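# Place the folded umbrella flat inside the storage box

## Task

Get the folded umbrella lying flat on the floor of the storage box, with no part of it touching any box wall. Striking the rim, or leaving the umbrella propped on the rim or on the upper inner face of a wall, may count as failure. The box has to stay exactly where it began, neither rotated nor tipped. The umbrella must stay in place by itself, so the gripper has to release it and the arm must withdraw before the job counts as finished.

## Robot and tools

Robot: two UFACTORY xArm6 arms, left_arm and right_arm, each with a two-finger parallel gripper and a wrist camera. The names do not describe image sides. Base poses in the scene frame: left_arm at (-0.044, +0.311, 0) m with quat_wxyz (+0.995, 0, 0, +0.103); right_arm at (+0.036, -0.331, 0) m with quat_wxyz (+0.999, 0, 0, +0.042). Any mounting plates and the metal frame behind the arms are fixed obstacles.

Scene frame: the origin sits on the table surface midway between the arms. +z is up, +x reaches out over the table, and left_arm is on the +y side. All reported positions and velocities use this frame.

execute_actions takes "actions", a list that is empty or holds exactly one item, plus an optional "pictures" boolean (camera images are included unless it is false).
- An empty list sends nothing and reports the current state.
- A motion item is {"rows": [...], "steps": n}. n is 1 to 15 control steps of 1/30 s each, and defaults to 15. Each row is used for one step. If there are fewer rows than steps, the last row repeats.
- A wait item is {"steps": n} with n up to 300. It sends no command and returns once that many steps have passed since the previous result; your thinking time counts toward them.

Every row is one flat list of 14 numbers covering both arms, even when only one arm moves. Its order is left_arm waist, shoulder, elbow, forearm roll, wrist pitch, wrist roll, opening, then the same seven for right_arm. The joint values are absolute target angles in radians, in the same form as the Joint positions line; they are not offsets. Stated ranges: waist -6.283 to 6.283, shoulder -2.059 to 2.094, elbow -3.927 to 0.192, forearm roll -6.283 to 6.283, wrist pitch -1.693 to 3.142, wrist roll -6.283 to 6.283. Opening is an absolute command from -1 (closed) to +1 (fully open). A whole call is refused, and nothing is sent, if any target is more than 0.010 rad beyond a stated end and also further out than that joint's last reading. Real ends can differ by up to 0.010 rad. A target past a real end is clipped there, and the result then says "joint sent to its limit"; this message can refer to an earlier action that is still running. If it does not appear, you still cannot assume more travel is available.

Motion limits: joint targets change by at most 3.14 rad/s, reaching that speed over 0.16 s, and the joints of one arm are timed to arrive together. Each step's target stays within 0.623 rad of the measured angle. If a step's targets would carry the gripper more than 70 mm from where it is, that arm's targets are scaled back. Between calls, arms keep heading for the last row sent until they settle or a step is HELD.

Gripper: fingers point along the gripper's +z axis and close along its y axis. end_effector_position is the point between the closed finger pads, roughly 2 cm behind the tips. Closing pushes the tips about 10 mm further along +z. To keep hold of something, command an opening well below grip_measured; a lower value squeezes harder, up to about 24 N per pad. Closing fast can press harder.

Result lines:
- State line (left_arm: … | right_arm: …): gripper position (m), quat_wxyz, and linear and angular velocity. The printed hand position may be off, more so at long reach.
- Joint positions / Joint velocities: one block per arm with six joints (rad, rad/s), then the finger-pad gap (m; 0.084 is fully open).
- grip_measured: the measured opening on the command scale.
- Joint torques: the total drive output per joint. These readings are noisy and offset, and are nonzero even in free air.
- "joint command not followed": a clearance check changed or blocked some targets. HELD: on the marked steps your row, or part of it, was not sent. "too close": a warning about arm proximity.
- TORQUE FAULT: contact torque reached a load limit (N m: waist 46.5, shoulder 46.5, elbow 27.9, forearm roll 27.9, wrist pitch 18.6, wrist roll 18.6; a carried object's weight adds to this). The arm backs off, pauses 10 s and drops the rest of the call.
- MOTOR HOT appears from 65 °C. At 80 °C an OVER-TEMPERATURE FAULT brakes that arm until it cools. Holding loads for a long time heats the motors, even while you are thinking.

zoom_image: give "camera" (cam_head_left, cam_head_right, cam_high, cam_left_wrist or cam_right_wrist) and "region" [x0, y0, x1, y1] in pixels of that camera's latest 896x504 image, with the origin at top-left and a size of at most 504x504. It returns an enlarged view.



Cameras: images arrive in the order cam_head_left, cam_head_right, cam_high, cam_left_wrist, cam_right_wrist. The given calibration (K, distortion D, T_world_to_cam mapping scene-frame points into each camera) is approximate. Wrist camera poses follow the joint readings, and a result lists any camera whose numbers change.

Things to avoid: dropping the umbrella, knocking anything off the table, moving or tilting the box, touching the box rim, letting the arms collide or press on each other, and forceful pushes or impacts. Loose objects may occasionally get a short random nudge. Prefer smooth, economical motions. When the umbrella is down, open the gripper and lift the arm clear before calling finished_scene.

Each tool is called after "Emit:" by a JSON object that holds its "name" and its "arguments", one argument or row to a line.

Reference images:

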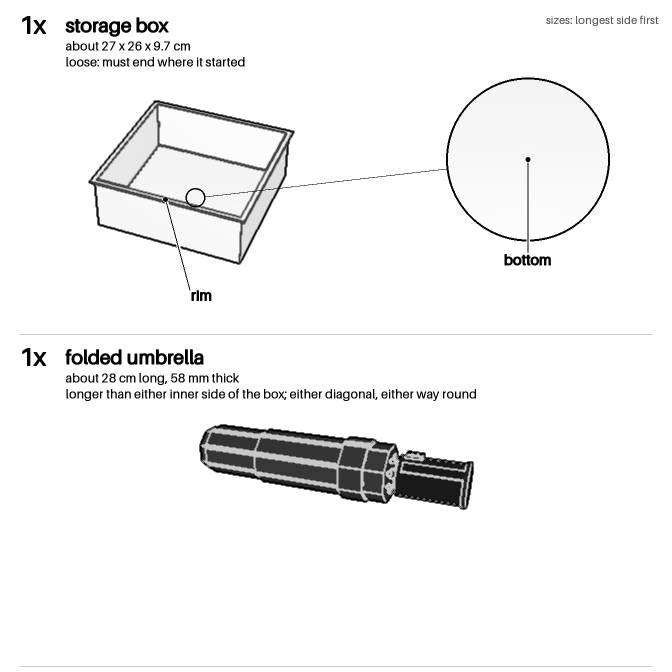

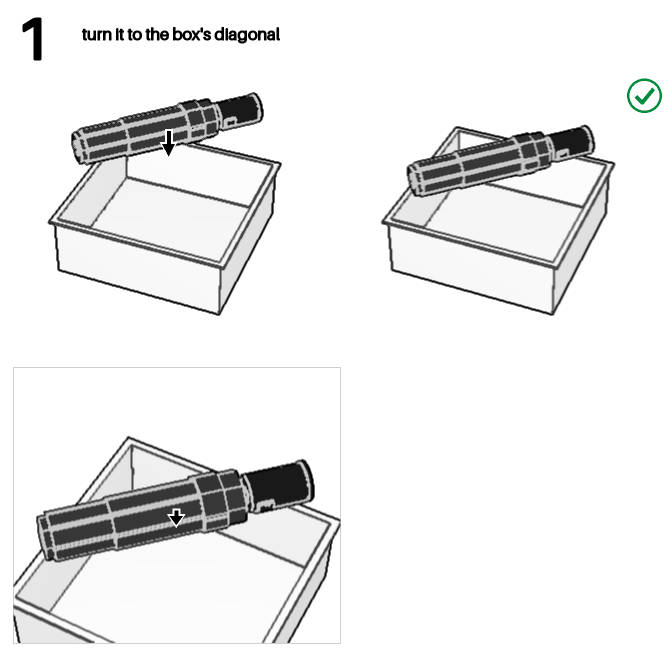

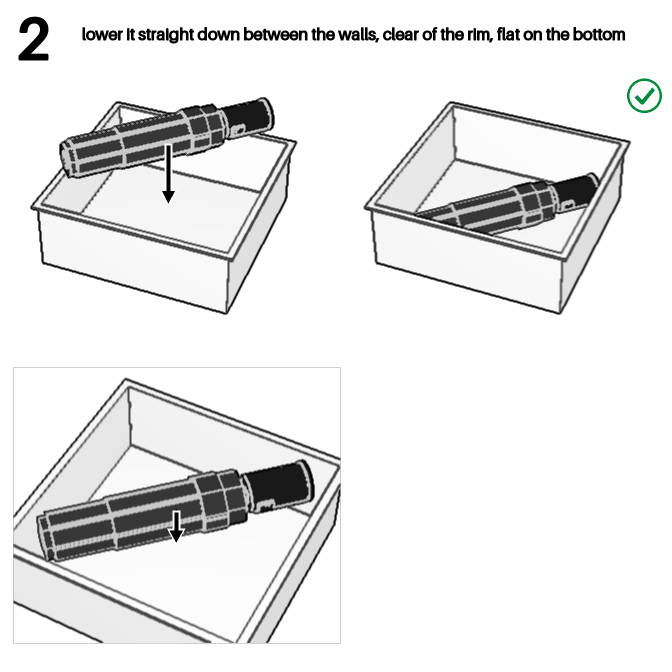

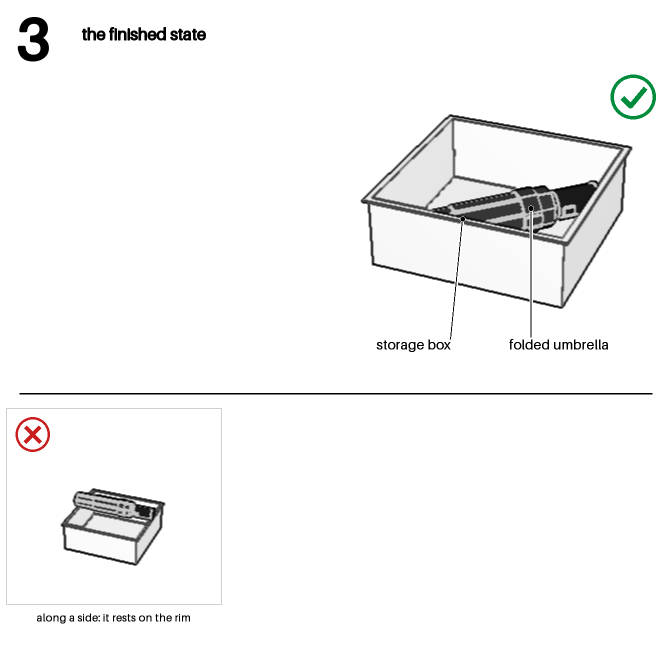

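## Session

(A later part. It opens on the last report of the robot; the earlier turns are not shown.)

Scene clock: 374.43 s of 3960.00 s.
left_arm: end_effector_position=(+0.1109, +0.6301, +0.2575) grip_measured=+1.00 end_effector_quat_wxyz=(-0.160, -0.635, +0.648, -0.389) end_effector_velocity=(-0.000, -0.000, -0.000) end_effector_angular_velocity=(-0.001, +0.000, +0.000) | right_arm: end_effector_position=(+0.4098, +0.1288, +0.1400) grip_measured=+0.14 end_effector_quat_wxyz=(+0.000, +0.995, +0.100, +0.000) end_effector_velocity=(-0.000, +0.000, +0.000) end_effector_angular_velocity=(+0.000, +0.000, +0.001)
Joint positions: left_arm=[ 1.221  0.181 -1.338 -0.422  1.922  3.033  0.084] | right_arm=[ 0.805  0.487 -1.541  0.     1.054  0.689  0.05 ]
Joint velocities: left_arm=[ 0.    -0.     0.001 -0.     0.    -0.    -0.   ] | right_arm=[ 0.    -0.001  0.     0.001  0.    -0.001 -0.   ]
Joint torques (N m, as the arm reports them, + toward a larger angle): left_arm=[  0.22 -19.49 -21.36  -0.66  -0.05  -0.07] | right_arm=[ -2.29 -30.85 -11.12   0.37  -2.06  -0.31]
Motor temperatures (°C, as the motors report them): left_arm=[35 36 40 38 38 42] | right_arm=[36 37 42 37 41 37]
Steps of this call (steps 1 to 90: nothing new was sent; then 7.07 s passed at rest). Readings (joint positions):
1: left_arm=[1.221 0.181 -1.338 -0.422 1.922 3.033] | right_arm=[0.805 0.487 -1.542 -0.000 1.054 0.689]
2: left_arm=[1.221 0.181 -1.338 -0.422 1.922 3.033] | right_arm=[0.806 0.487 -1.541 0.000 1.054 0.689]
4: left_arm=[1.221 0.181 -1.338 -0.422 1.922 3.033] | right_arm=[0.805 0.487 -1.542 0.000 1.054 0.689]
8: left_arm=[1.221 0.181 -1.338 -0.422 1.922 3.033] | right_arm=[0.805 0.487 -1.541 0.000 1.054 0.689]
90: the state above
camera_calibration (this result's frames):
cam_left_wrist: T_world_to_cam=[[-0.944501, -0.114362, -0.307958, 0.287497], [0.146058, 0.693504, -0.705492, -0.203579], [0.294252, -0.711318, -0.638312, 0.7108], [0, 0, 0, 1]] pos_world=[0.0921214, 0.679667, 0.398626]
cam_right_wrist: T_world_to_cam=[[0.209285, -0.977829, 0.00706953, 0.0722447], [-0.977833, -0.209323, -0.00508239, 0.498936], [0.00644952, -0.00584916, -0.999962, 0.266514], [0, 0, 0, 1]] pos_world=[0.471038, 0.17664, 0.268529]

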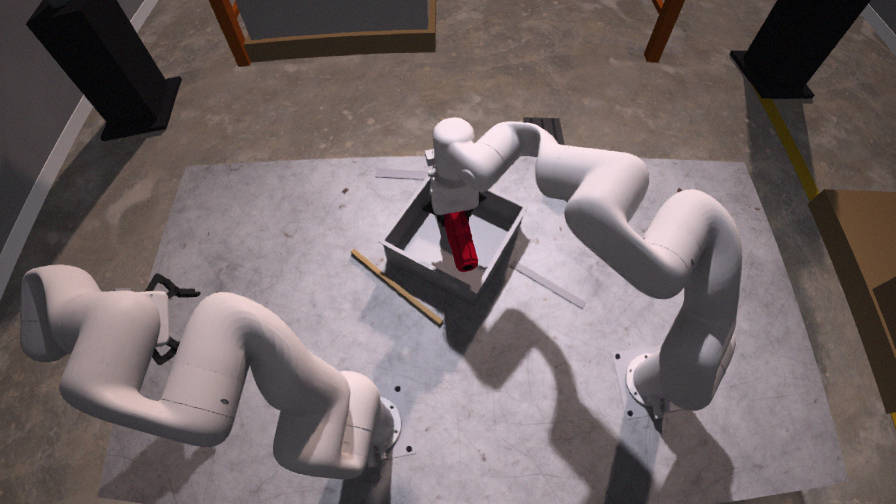

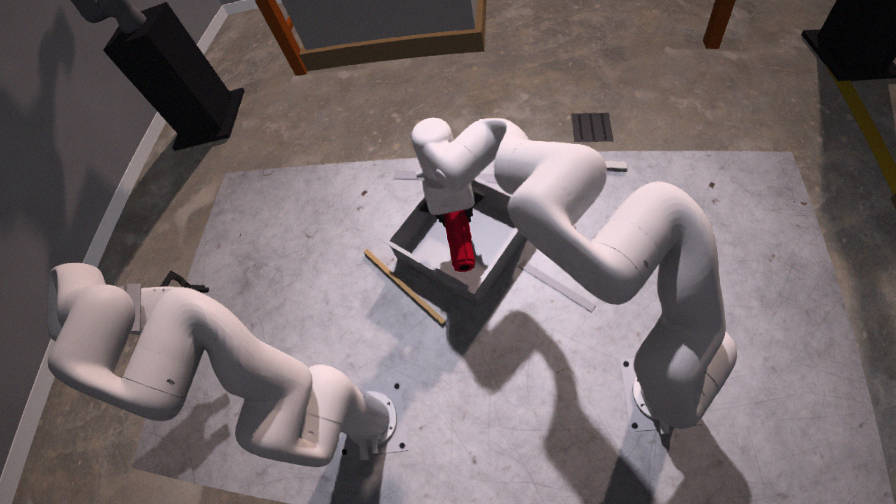

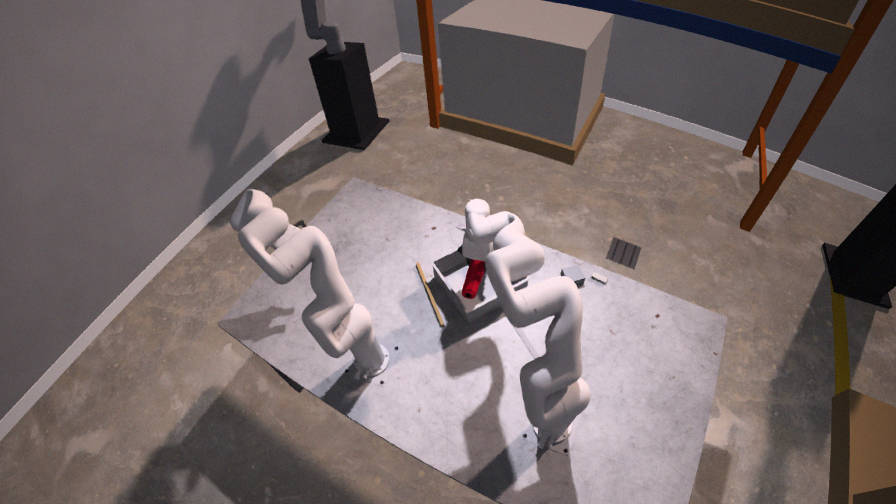

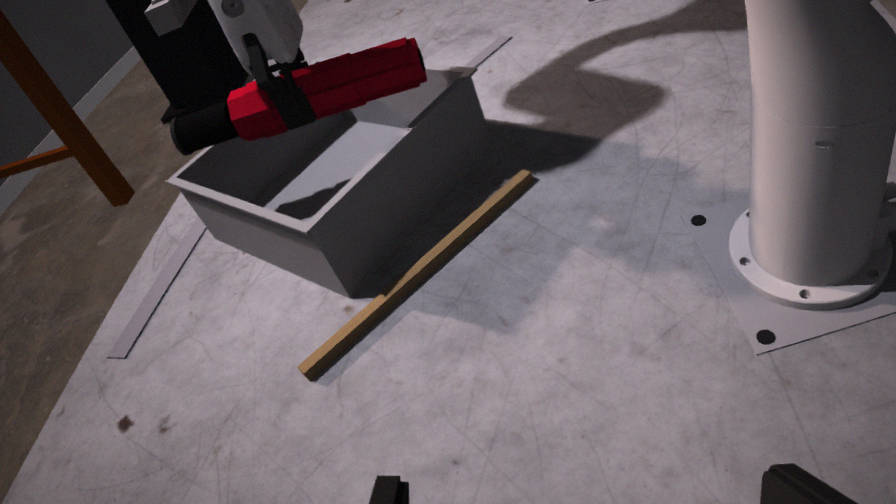

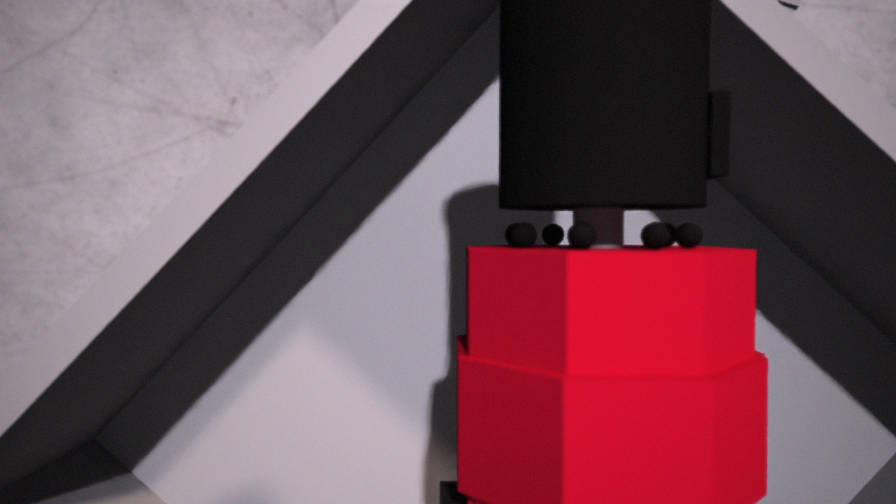

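Emit:
{"name": "execute_actions", "arguments": {
  "actions": [
    {"rows":[[1.221,0.181,-1.338,-0.422,1.922,3.033,1,0.8049,0.4924,-1.5432,0,1.0508,0.6882,-0.5],[1.221,0.181,-1.338,-0.422,1.922,3.033,1,0.8044,0.4958,-1.5395,0,1.0437,0.6877,-0.5],[1.221,0.181,-1.338,-0.422,1.922,3.033,1,0.8044,0.4991,-1.5357,0,1.0366,0.6877,-0.5],[1.221,0.181,-1.338,-0.422,1.922,3.033,1,0.8044,0.5038,-1.5309,0,1.0271,0.6877,-0.5],[1.221,0.181,-1.338,-0.422,1.922,3.033,1,0.8044,0.5086,-1.5263,0,1.0177,0.6877,-0.5],[1.221,0.181,-1.338,-0.422,1.922,3.033,1,0.8044,0.5134,-1.5217,0,1.0083,0.6877,-0.5],[1.221,0.181,-1.338,-0.422,1.922,3.033,1,0.8044,0.5185,-1.5175,0,0.999,0.6877,-0.5],[1.221,0.181,-1.338,-0.422,1.922,3.033,1,0.8044,0.5236,-1.5134,0,0.9898,0.6877,-0.5],[1.221,0.181,-1.338,-0.422,1.922,3.033,1,0.8044,0.5288,-1.5094,0,0.9806,0.6877,-0.5],[1.221,0.181,-1.338,-0.422,1.922,3.033,1,0.8044,0.5341,-1.5056,0,0.9715,0.6877,-0.5],[1.221,0.181,-1.338,-0.422,1.922,3.033,1,0.8044,0.5395,-1.5019,0,0.9624,0.6877,-0.5],[1.221,0.181,-1.338,-0.422,1.922,3.033,1,0.8044,0.5451,-1.4986,0,0.9535,0.6877,-0.5],[1.221,0.181,-1.338,-0.422,1.922,3.033,1,0.8044,0.5508,-1.4953,0,0.9445,0.6877,-0.5],[1.221,0.181,-1.338,-0.422,1.922,3.033,1,0.8044,0.5566,-1.4921,0,0.9355,0.6877,-0.5],[1.221,0.181,-1.338,-0.422,1.922,3.033,1,0.8044,0.5625,-1.4892,0,0.9267,0.6877,-0.5]],"steps":15}
  ],
  "pictures": false
}}

Emit:
{"name": "execute_actions", "arguments": {
  "actions": [
    {"rows":[[1.221,0.181,-1.338,-0.422,1.922,3.033,1,0.8044,0.5684,-1.4863,0,0.9179,0.6877,-0.5],[1.221,0.181,-1.338,-0.422,1.922,3.033,1,0.8044,0.5746,-1.4839,0,0.9093,0.6877,-0.5],[1.221,0.181,-1.338,-0.422,1.922,3.033,1,0.8044,0.5809,-1.4814,0,0.9005,0.6877,-0.5],[1.221,0.181,-1.338,-0.422,1.922,3.033,1,0.8044,0.5872,-1.4792,0,0.892,0.6877,-0.5],[1.221,0.181,-1.338,-0.422,1.922,3.033,1,0.8044,0.5937,-1.4771,0,0.8834,0.6877,-0.5],[1.221,0.181,-1.338,-0.422,1.922,3.033,1,0.8044,0.6002,-1.4751,0,0.8749,0.6877,-0.5],[1.221,0.181,-1.338,-0.422,1.922,3.033,1,0.8044,0.6053,-1.4738,0,0.8685,0.6877,-0.5],[1.221,0.181,-1.338,-0.422,1.922,3.033,1,0.8044,0.6104,-1.4726,0,0.8622,0.6877,-0.5],[1.221,0.181,-1.338,-0.422,1.922,3.033,1,0.8044,0.6155,-1.4714,0,0.8559,0.6877,-0.5],[1.221,0.181,-1.338,-0.422,1.922,3.033,1,0.8044,0.6189,-1.4707,0,0.8518,0.6877,-0.5],[1.221,0.181,-1.338,-0.422,1.922,3.033,1,0.8044,0.6223,-1.47,0,0.8477,0.6877,-0.5],[1.221,0.181,-1.338,-0.422,1.922,3.033,1,0.8044,0.6241,-1.4697,0,0.8456,0.6877,-0.5],[1.221,0.181,-1.338,-0.422,1.922,3.033,1,0.8044,0.6258,-1.4694,0,0.8436,0.6877,-0.5],[1.221,0.181,-1.338,-0.422,1.922,3.033,1,0.8044,0.6294,-1.4688,0,0.8395,0.6877,-0.5],[1.221,0.181,-1.338,-0.422,1.922,3.033,1,0.8044,0.6311,-1.4686,0,0.8374,0.6877,-0.5]],"steps":15}
  ],
  "pictures": false
}}

Emit:
{"name": "execute_actions", "arguments": {
  "actions": [
    {"steps":12}
  ],
  "pictures": true
}}

Scene clock: 393.37 s of 3960.00 s.
left_arm: end_effector_position=(+0.1109, +0.6301, +0.2575) grip_measured=+1.00 end_effector_quat_wxyz=(-0.160, -0.635, +0.648, -0.389) end_effector_velocity=(+0.000, +0.001, -0.000) end_effector_angular_velocity=(+0.002, -0.001, +0.001) | right_arm: end_effector_position=(+0.4107, +0.1288, +0.0982) grip_measured=+0.14 end_effector_quat_wxyz=(+0.000, +0.995, +0.100, -0.000) end_effector_velocity=(+0.002, +0.002, -0.115) end_effector_angular_velocity=(+0.008, -0.007, +0.003)
Joint positions: left_arm=[ 1.221  0.181 -1.338 -0.422  1.922  3.033  0.084] | right_arm=[ 0.804  0.542 -1.501  0.     0.96   0.688  0.05 ]
Joint velocities: left_arm=[ 0.    -0.    -0.    -0.    -0.002  0.     0.   ] | right_arm=[ 0.     0.161  0.098 -0.    -0.27  -0.002  0.   ]
Joint torques (N m, as the arm reports them, + toward a larger angle): left_arm=[ -0.14 -19.46 -21.29  -0.4   -0.28  -0.08] | right_arm=[ -2.41 -31.06 -10.86   0.37  -2.08  -0.27]
Motor temperatures (°C, as the motors report them): left_arm=[35 36 40 38 38 42] | right_arm=[36 37 42 37 41 37]
Steps of this call (steps 1 to 90: nothing new was sent; then 15.43 s passed at rest; steps 91 to 105: all 15 steps of this action). Readings (joint positions):
91: left_arm=[1.221 0.181 -1.338 -0.422 1.922 3.033] | right_arm=[0.805 0.487 -1.542 0.000 1.054 0.689]
92: left_arm=[1.221 0.181 -1.338 -0.422 1.922 3.033] | right_arm=[0.805 0.488 -1.542 0.000 1.053 0.689]
94: left_arm=[1.221 0.181 -1.338 -0.422 1.922 3.033] | right_arm=[0.805 0.491 -1.541 -0.000 1.048 0.688]
98: left_arm=[1.221 0.181 -1.338 -0.422 1.922 3.033] | right_arm=[0.804 0.506 -1.529 -0.000 1.022 0.688]
105: the state above

Scene clock: 393.87 s of 3960.00 s.
left_arm: end_effector_position=(+0.1109, +0.6301, +0.2575) grip_measured=+1.00 end_effector_quat_wxyz=(-0.160, -0.635, +0.648, -0.389) end_effector_velocity=(+0.000, +0.000, +0.001) end_effector_angular_velocity=(+0.002, -0.001, -0.000) | right_arm: end_effector_position=(+0.4107, +0.1287, +0.0470) grip_measured=+0.14 end_effector_quat_wxyz=(+0.000, +0.995, +0.100, -0.000) end_effector_velocity=(+0.003, +0.004, -0.044) end_effector_angular_velocity=(+0.014, -0.012, +0.001)
Joint positions: left_arm=[ 1.221  0.181 -1.338 -0.422  1.922  3.033  0.084] | right_arm=[ 0.804  0.622 -1.47   0.     0.849  0.688  0.05 ]
Joint velocities: left_arm=[ 0.    -0.002 -0.001 -0.001  0.001  0.    -0.   ] | right_arm=[-0.     0.081  0.01   0.    -0.11  -0.001  0.   ]
Joint torques (N m, as the arm reports them, + toward a larger angle): left_arm=[  0.23 -19.07 -21.4   -0.64  -0.17  -0.22] | right_arm=[ -2.42 -32.81 -10.64   0.41  -1.98  -0.37]
Motor temperatures (°C, as the motors report them): left_arm=[35 36 40 38 38 42] | right_arm=[36 37 42 37 41 37]
Steps of this call (steps 1 to 15: all 15 steps of this action). Readings (joint positions):
1: left_arm=[1.221 0.181 -1.338 -0.422 1.922 3.033] | right_arm=[0.804 0.548 -1.498 0.000 0.951 0.688]
2: left_arm=[1.221 0.181 -1.338 -0.422 1.922 3.033] | right_arm=[0.804 0.553 -1.495 0.000 0.942 0.688]
4: left_arm=[1.221 0.181 -1.338 -0.422 1.922 3.033] | right_arm=[0.804 0.565 -1.489 0.000 0.924 0.688]
8: left_arm=[1.221 0.181 -1.338 -0.422 1.922 3.033] | right_arm=[0.804 0.589 -1.479 0.000 0.890 0.688]
15: the state above

Scene clock: 394.27 s of 3960.00 s.
left_arm: end_effector_position=(+0.1109, +0.6301, +0.2575) grip_measured=+1.00 end_effector_quat_wxyz=(-0.160, -0.635, +0.648, -0.389) end_effector_velocity=(+0.000, +0.000, -0.001) end_effector_angular_velocity=(+0.002, -0.000, +0.001) | right_arm: end_effector_position=(+0.4110, +0.1292, +0.0424) grip_measured=+0.14 end_effector_quat_wxyz=(-0.000, +0.995, +0.100, +0.000) end_effector_velocity=(-0.001, -0.001, -0.002) end_effector_angular_velocity=(-0.003, +0.002, +0.003)
Joint positions: left_arm=[ 1.221  0.181 -1.338 -0.422  1.922  3.033  0.084] | right_arm=[ 0.804  0.631 -1.469 -0.     0.837  0.688  0.05 ]
Joint velocities: left_arm=[-0.     0.     0.001 -0.    -0.003  0.    -0.   ] | right_arm=[-0.     0.002  0.003 -0.    -0.002 -0.002 -0.   ]
Joint torques (N m, as the arm reports them, + toward a larger angle): left_arm=[  0.13 -19.3  -21.46  -0.31  -0.21  -0.1 ] | right_arm=[ -2.33 -31.79 -10.25   0.33  -2.06  -0.3 ]
Motor temperatures (°C, as the motors report them): left_arm=[35 36 40 38 38 42] | right_arm=[36 37 42 37 41 37]
Steps of this call (steps 1 to 12: the robot went on to your last target). Readings (joint positions):
1: left_arm=[1.221 0.181 -1.338 -0.422 1.922 3.033] | right_arm=[0.804 0.625 -1.470 0.000 0.846 0.688]
2: left_arm=[1.221 0.181 -1.338 -0.422 1.922 3.033] | right_arm=[0.804 0.627 -1.470 0.000 0.843 0.688]
4: left_arm=[1.221 0.181 -1.338 -0.422 1.922 3.033] | right_arm=[0.804 0.629 -1.469 -0.000 0.840 0.688]
8: left_arm=[1.221 0.181 -1.338 -0.422 1.922 3.033] | right_arm=[0.804 0.630 -1.469 -0.000 0.838 0.688]
12: the state above
camera_calibration (this result's frames):
cam_left_wrist: T_world_to_cam=[[-0.944501, -0.114362, -0.307959, 0.287497], [0.146058, 0.693504, -0.705492, -0.203579], [0.294252, -0.711318, -0.638312, 0.7108], [0, 0, 0, 1]] pos_world=[0.0921214, 0.679667, 0.398626]
cam_right_wrist: T_world_to_cam=[[0.209285, -0.977833, 0.00652616, 0.073127], [-0.97783, -0.209322, -0.00576093, 0.499716], [0.0069993, -0.0051758, -0.999962, 0.168575], [0, 0, 0, 1]] pos_world=[0.472153, 0.17698, 0.17097]

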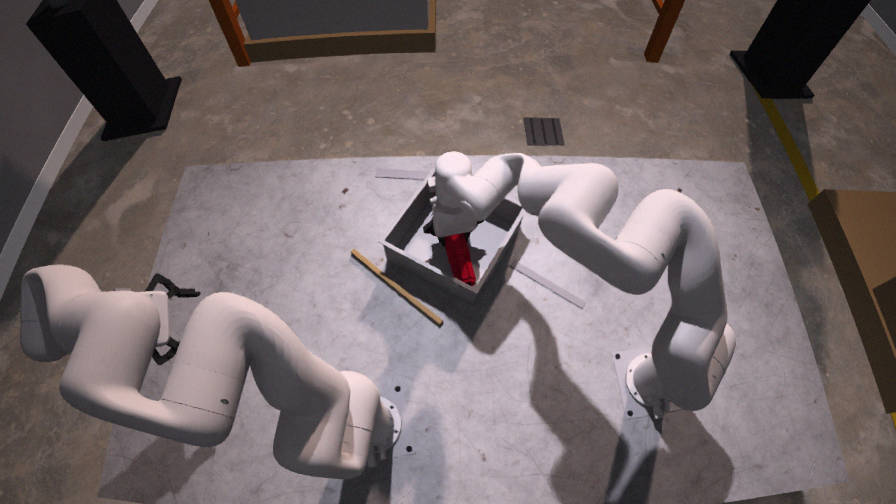

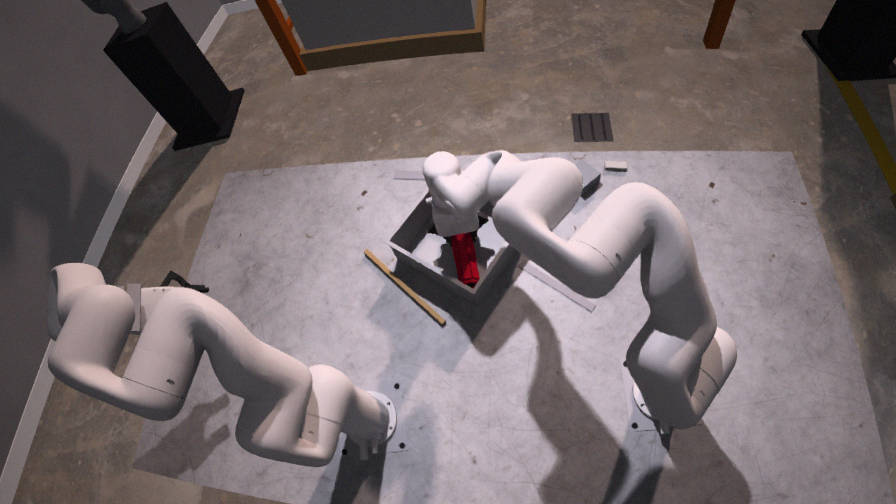

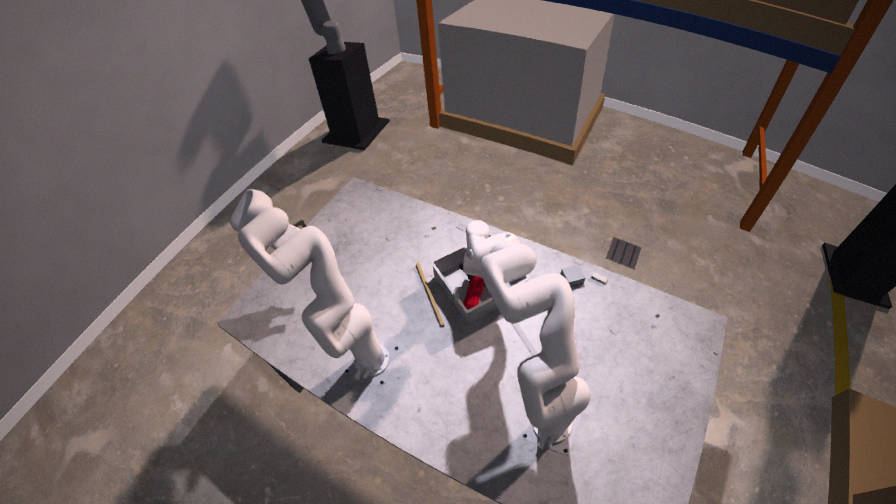

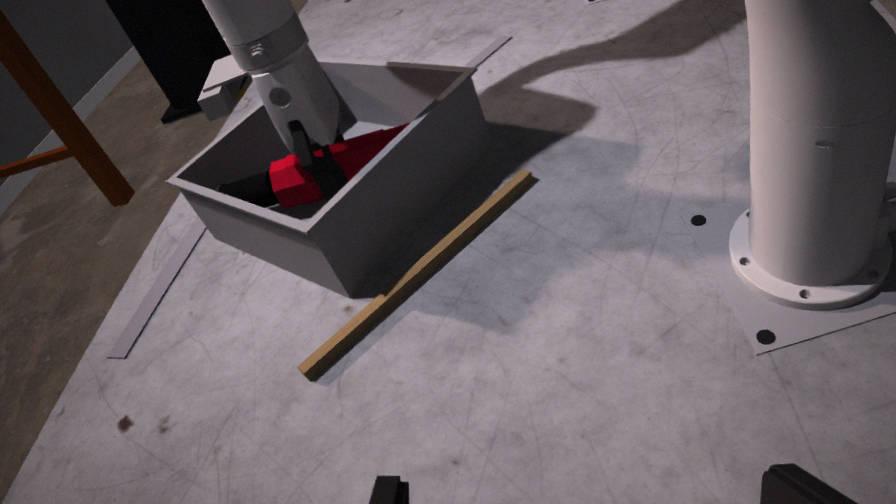

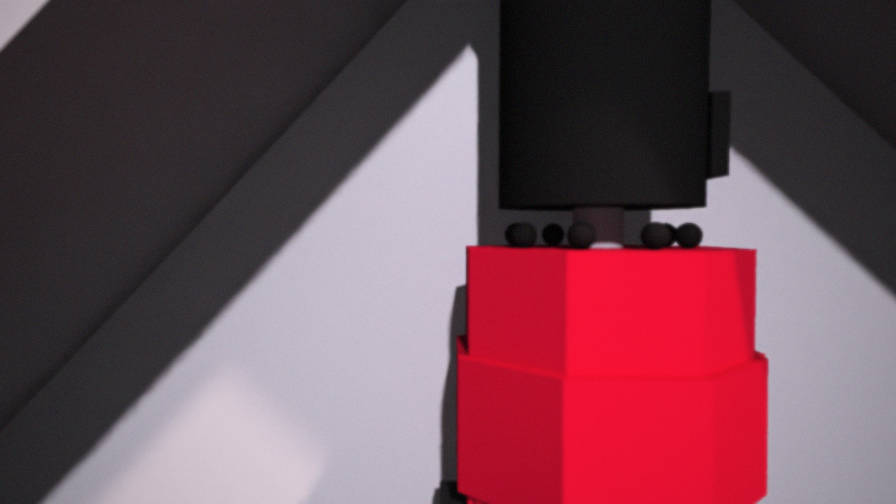

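Emit:
{"name": "execute_actions", "arguments": {
  "actions": [
    {"rows":[[1.221,0.181,-1.338,-0.422,1.922,3.033,1,0.8044,0.6329,-1.4683,0,0.8354,0.6877,-0.5],[1.221,0.181,-1.338,-0.422,1.922,3.033,1,0.8044,0.6347,-1.468,0,0.8333,0.6877,-0.5],[1.221,0.181,-1.338,-0.422,1.922,3.033,1,0.8044,0.6365,-1.4678,0,0.8313,0.6877,-0.5],[1.221,0.181,-1.338,-0.422,1.922,3.033,1,0.8044,0.6383,-1.4676,0,0.8293,0.6877,-0.5],[1.221,0.181,-1.338,-0.422,1.922,3.033,1,0.8044,0.64,-1.4673,0,0.8273,0.6877,-0.5],[1.221,0.181,-1.338,-0.422,1.922,3.033,1,0.8044,0.6409,-1.4672,0,0.8263,0.6877,-0.5],[1.221,0.181,-1.338,-0.422,1.922,3.033,1,0.8044,0.6418,-1.4671,0,0.8253,0.6877,-0.5]],"steps":14}
  ],
  "pictures": false
}}

Emit:
{"name": "execute_actions", "arguments": {
  "actions": [
    {"rows":[[1.221,0.181,-1.338,-0.422,1.922,3.033,1,0.8044,0.6418,-1.4671,0,0.8253,0.6877,-0.2],[1.221,0.181,-1.338,-0.422,1.922,3.033,1,0.8044,0.6418,-1.4671,0,0.8253,0.6877,0.0],[1.221,0.181,-1.338,-0.422,1.922,3.033,1,0.8044,0.6418,-1.4671,0,0.8253,0.6877,0.1],[1.221,0.181,-1.338,-0.422,1.922,3.033,1,0.8044,0.6418,-1.4671,0,0.8253,0.6877,0.15],[1.221,0.181,-1.338,-0.422,1.922,3.033,1,0.8044,0.6418,-1.4671,0,0.8253,0.6877,0.2],[1.221,0.181,-1.338,-0.422,1.922,3.033,1,0.8044,0.6418,-1.4671,0,0.8253,0.6877,0.25],[1.221,0.181,-1.338,-0.422,1.922,3.033,1,0.8044,0.6418,-1.4671,0,0.8253,0.6877,0.3],[1.221,0.181,-1.338,-0.422,1.922,3.033,1,0.8044,0.6418,-1.4671,0,0.8253,0.6877,0.36],[1.221,0.181,-1.338,-0.422,1.922,3.033,1,0.8044,0.6418,-1.4671,0,0.8253,0.6877,0.44],[1.221,0.181,-1.338,-0.422,1.922,3.033,1,0.8044,0.6418,-1.4671,0,0.8253,0.6877,0.52],[1.221,0.181,-1.338,-0.422,1.922,3.033,1,0.8044,0.6418,-1.4671,0,0.8253,0.6877,0.6],[1.221,0.181,-1.338,-0.422,1.922,3.033,1,0.8044,0.6418,-1.4671,0,0.8253,0.6877,0.7],[1.221,0.181,-1.338,-0.422,1.922,3.033,1,0.8044,0.6418,-1.4671,0,0.8253,0.6877,0.75]],"steps":15}
  ],
  "pictures": true
}}

Scene clock: 406.17 s of 3960.00 s.
left_arm: end_effector_position=(+0.1109, +0.6301, +0.2575) grip_measured=+1.00 end_effector_quat_wxyz=(-0.160, -0.635, +0.648, -0.389) end_effector_velocity=(-0.000, +0.000, -0.000) end_effector_angular_velocity=(+0.000, +0.000, -0.000) | right_arm: end_effector_position=(+0.4110, +0.1291, +0.0363) grip_measured=+0.14 end_effector_quat_wxyz=(-0.000, +0.995, +0.100, +0.000) end_effector_velocity=(-0.001, +0.000, -0.002) end_effector_angular_velocity=(-0.000, +0.000, +0.000)
Joint positions: left_arm=[ 1.221  0.181 -1.338 -0.422  1.922  3.033  0.084] | right_arm=[ 0.804  0.641 -1.467  0.     0.826  0.688  0.05 ]
Joint velocities: left_arm=[ 0.     0.001 -0.     0.001 -0.001  0.001 -0.   ] | right_arm=[ 0.001  0.003  0.     0.    -0.003  0.     0.   ]
Joint torques (N m, as the arm reports them, + toward a larger angle): left_arm=[ -0.16 -19.52 -21.5   -0.42  -0.22  -0.13] | right_arm=[ -2.29 -31.51 -10.06   0.43  -2.11  -0.24]
Motor temperatures (°C, as the motors report them): left_arm=[35 36 40 38 38 42] | right_arm=[36 37 42 37 41 37]
Steps of this call (steps 1 to 30: the robot went on to your last target; steps 31 to 90: nothing new was sent; then 8.43 s passed at rest; steps 91 to 104: all 14 steps of this action). Readings (joint positions):
91: left_arm=[1.221 0.181 -1.338 -0.422 1.922 3.033] | right_arm=[0.804 0.631 -1.469 -0.000 0.837 0.688]
92: left_arm=[1.221 0.181 -1.338 -0.422 1.922 3.033] | right_arm=[0.804 0.631 -1.469 -0.000 0.837 0.688]
94: left_arm=[1.221 0.181 -1.338 -0.422 1.922 3.033] | right_arm=[0.804 0.633 -1.469 -0.000 0.835 0.688]
98: left_arm=[1.221 0.181 -1.338 -0.422 1.922 3.033] | right_arm=[0.804 0.639 -1.467 0.000 0.829 0.688]
104: the state above

Scene clock: 406.67 s of 3960.00 s.
left_arm: end_effector_position=(+0.1109, +0.6301, +0.2575) grip_measured=+1.00 end_effector_quat_wxyz=(-0.160, -0.635, +0.648, -0.389) end_effector_velocity=(+0.000, +0.000, -0.000) end_effector_angular_velocity=(+0.001, -0.000, +0.000) | right_arm: end_effector_position=(+0.4111, +0.1293, +0.0366) grip_measured=+0.69 end_effector_quat_wxyz=(-0.000, +0.995, +0.100, +0.000) end_effector_velocity=(-0.003, -0.003, -0.006) end_effector_angular_velocity=(-0.010, +0.008, -0.001)
Joint positions: left_arm=[ 1.221  0.181 -1.338 -0.422  1.922  3.033  0.084] | right_arm=[ 0.804  0.641 -1.468  0.     0.825  0.688  0.073]
Joint velocities: left_arm=[-0.     0.001 -0.001 -0.    -0.001  0.    -0.   ] | right_arm=[ 0.001  0.006  0.007 -0.     0.     0.002  0.032]
Joint torques (N m, as the arm reports them, + toward a larger angle): left_arm=[ -0.06 -19.77 -21.55  -0.36  -0.2   -0.11] | right_arm=[ -2.24 -30.03  -9.37   0.42  -1.88  -0.33]
Motor temperatures (°C, as the motors report them): left_arm=[35 36 40 38 38 42] | right_arm=[36 37 42 37 41 37]
Steps of this call (steps 1 to 15: all 15 steps of this action). Readings (joint positions):
1: left_arm=[1.221 0.181 -1.338 -0.422 1.922 3.033] | right_arm=[0.804 0.641 -1.467 0.000 0.825 0.688]
2: left_arm=[1.221 0.181 -1.338 -0.422 1.922 3.033] | right_arm=[0.804 0.642 -1.467 -0.000 0.825 0.688]
4: left_arm=[1.221 0.181 -1.338 -0.422 1.922 3.033] | right_arm=[0.804 0.642 -1.467 -0.000 0.825 0.688]
8: left_arm=[1.221 0.181 -1.338 -0.422 1.922 3.033] | right_arm=[0.804 0.642 -1.467 0.000 0.825 0.688]
15: the state above
camera_calibration (this result's frames):
cam_left_wrist: T_world_to_cam=[[-0.944501, -0.114361, -0.307958, 0.287497], [0.146058, 0.693504, -0.705492, -0.203579], [0.294252, -0.711318, -0.638312, 0.7108], [0, 0, 0, 1]] pos_world=[0.0921214, 0.679667, 0.398626]
cam_right_wrist: T_world_to_cam=[[0.20928, -0.977836, 0.00624911, 0.0732699], [-0.977829, -0.209317, -0.00609765, 0.499802], [0.00727054, -0.00483445, -0.999962, 0.16259], [0, 0, 0, 1]] pos_world=[0.472205, 0.177049, 0.165174]

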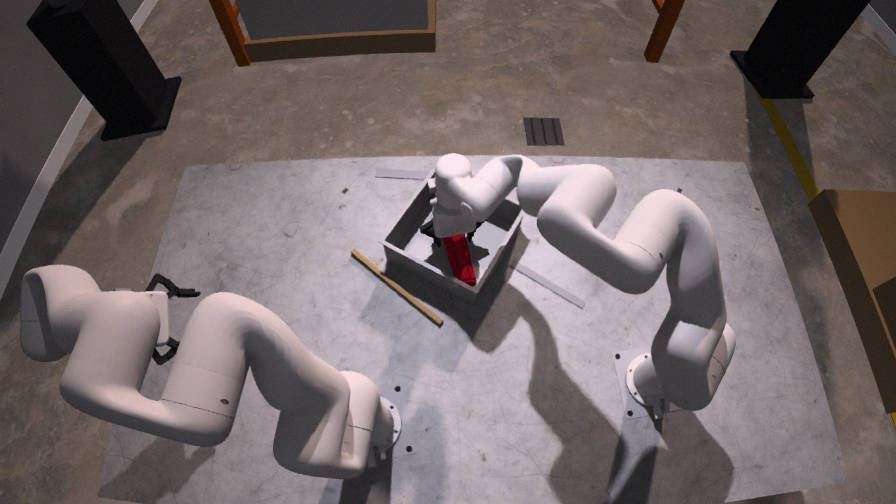

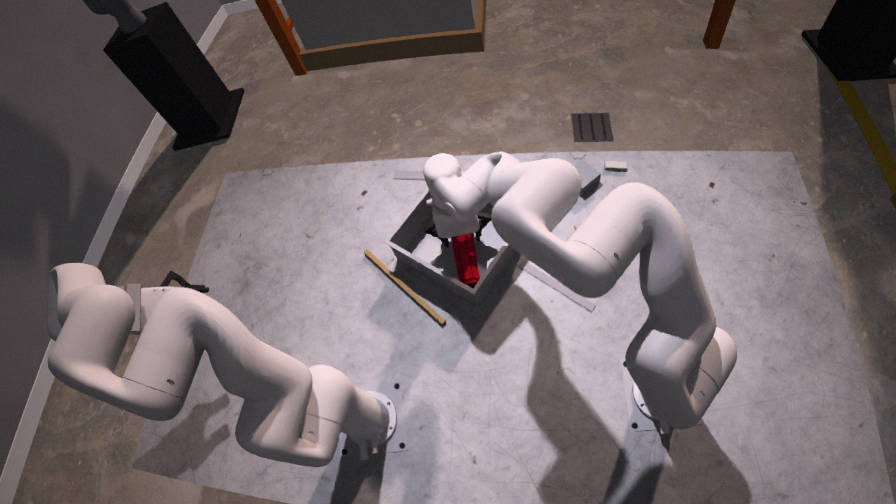

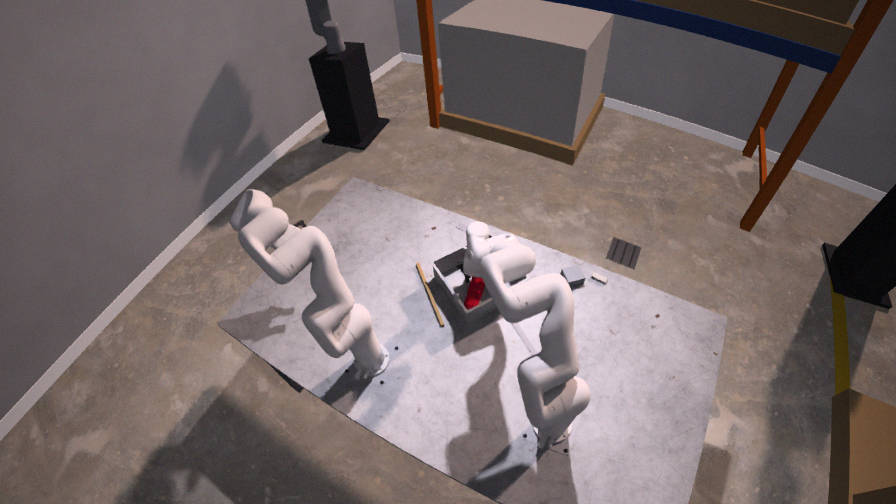

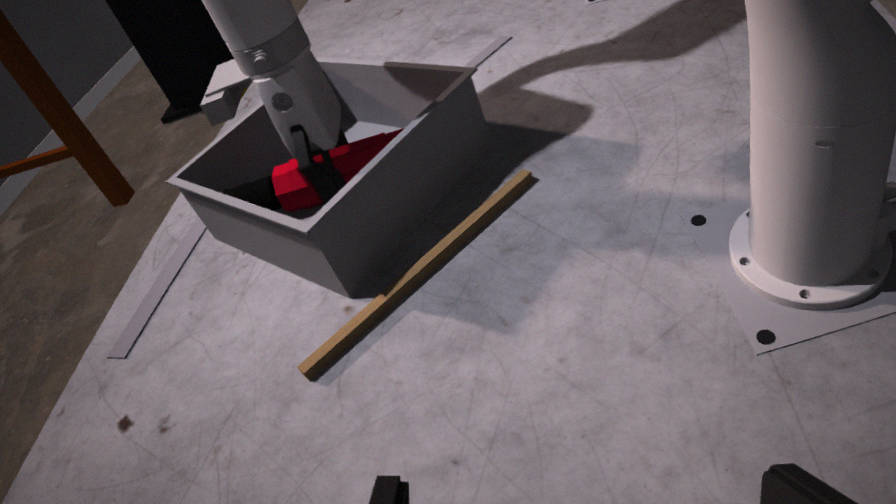

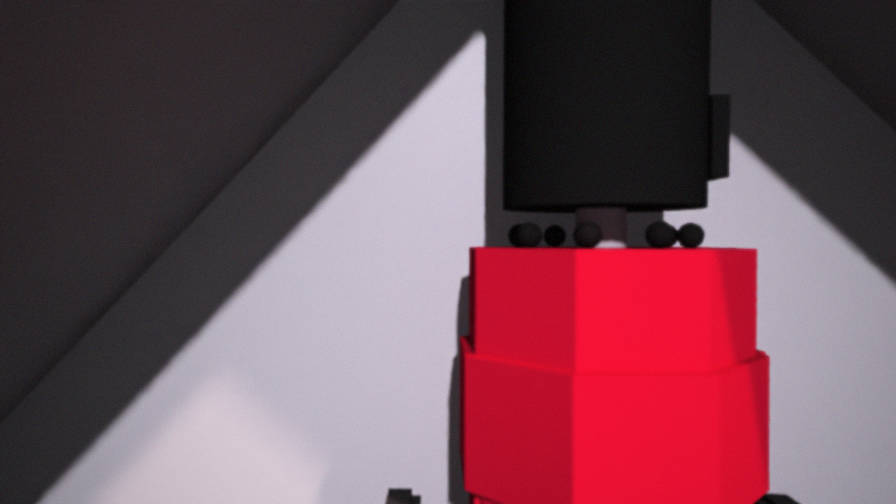

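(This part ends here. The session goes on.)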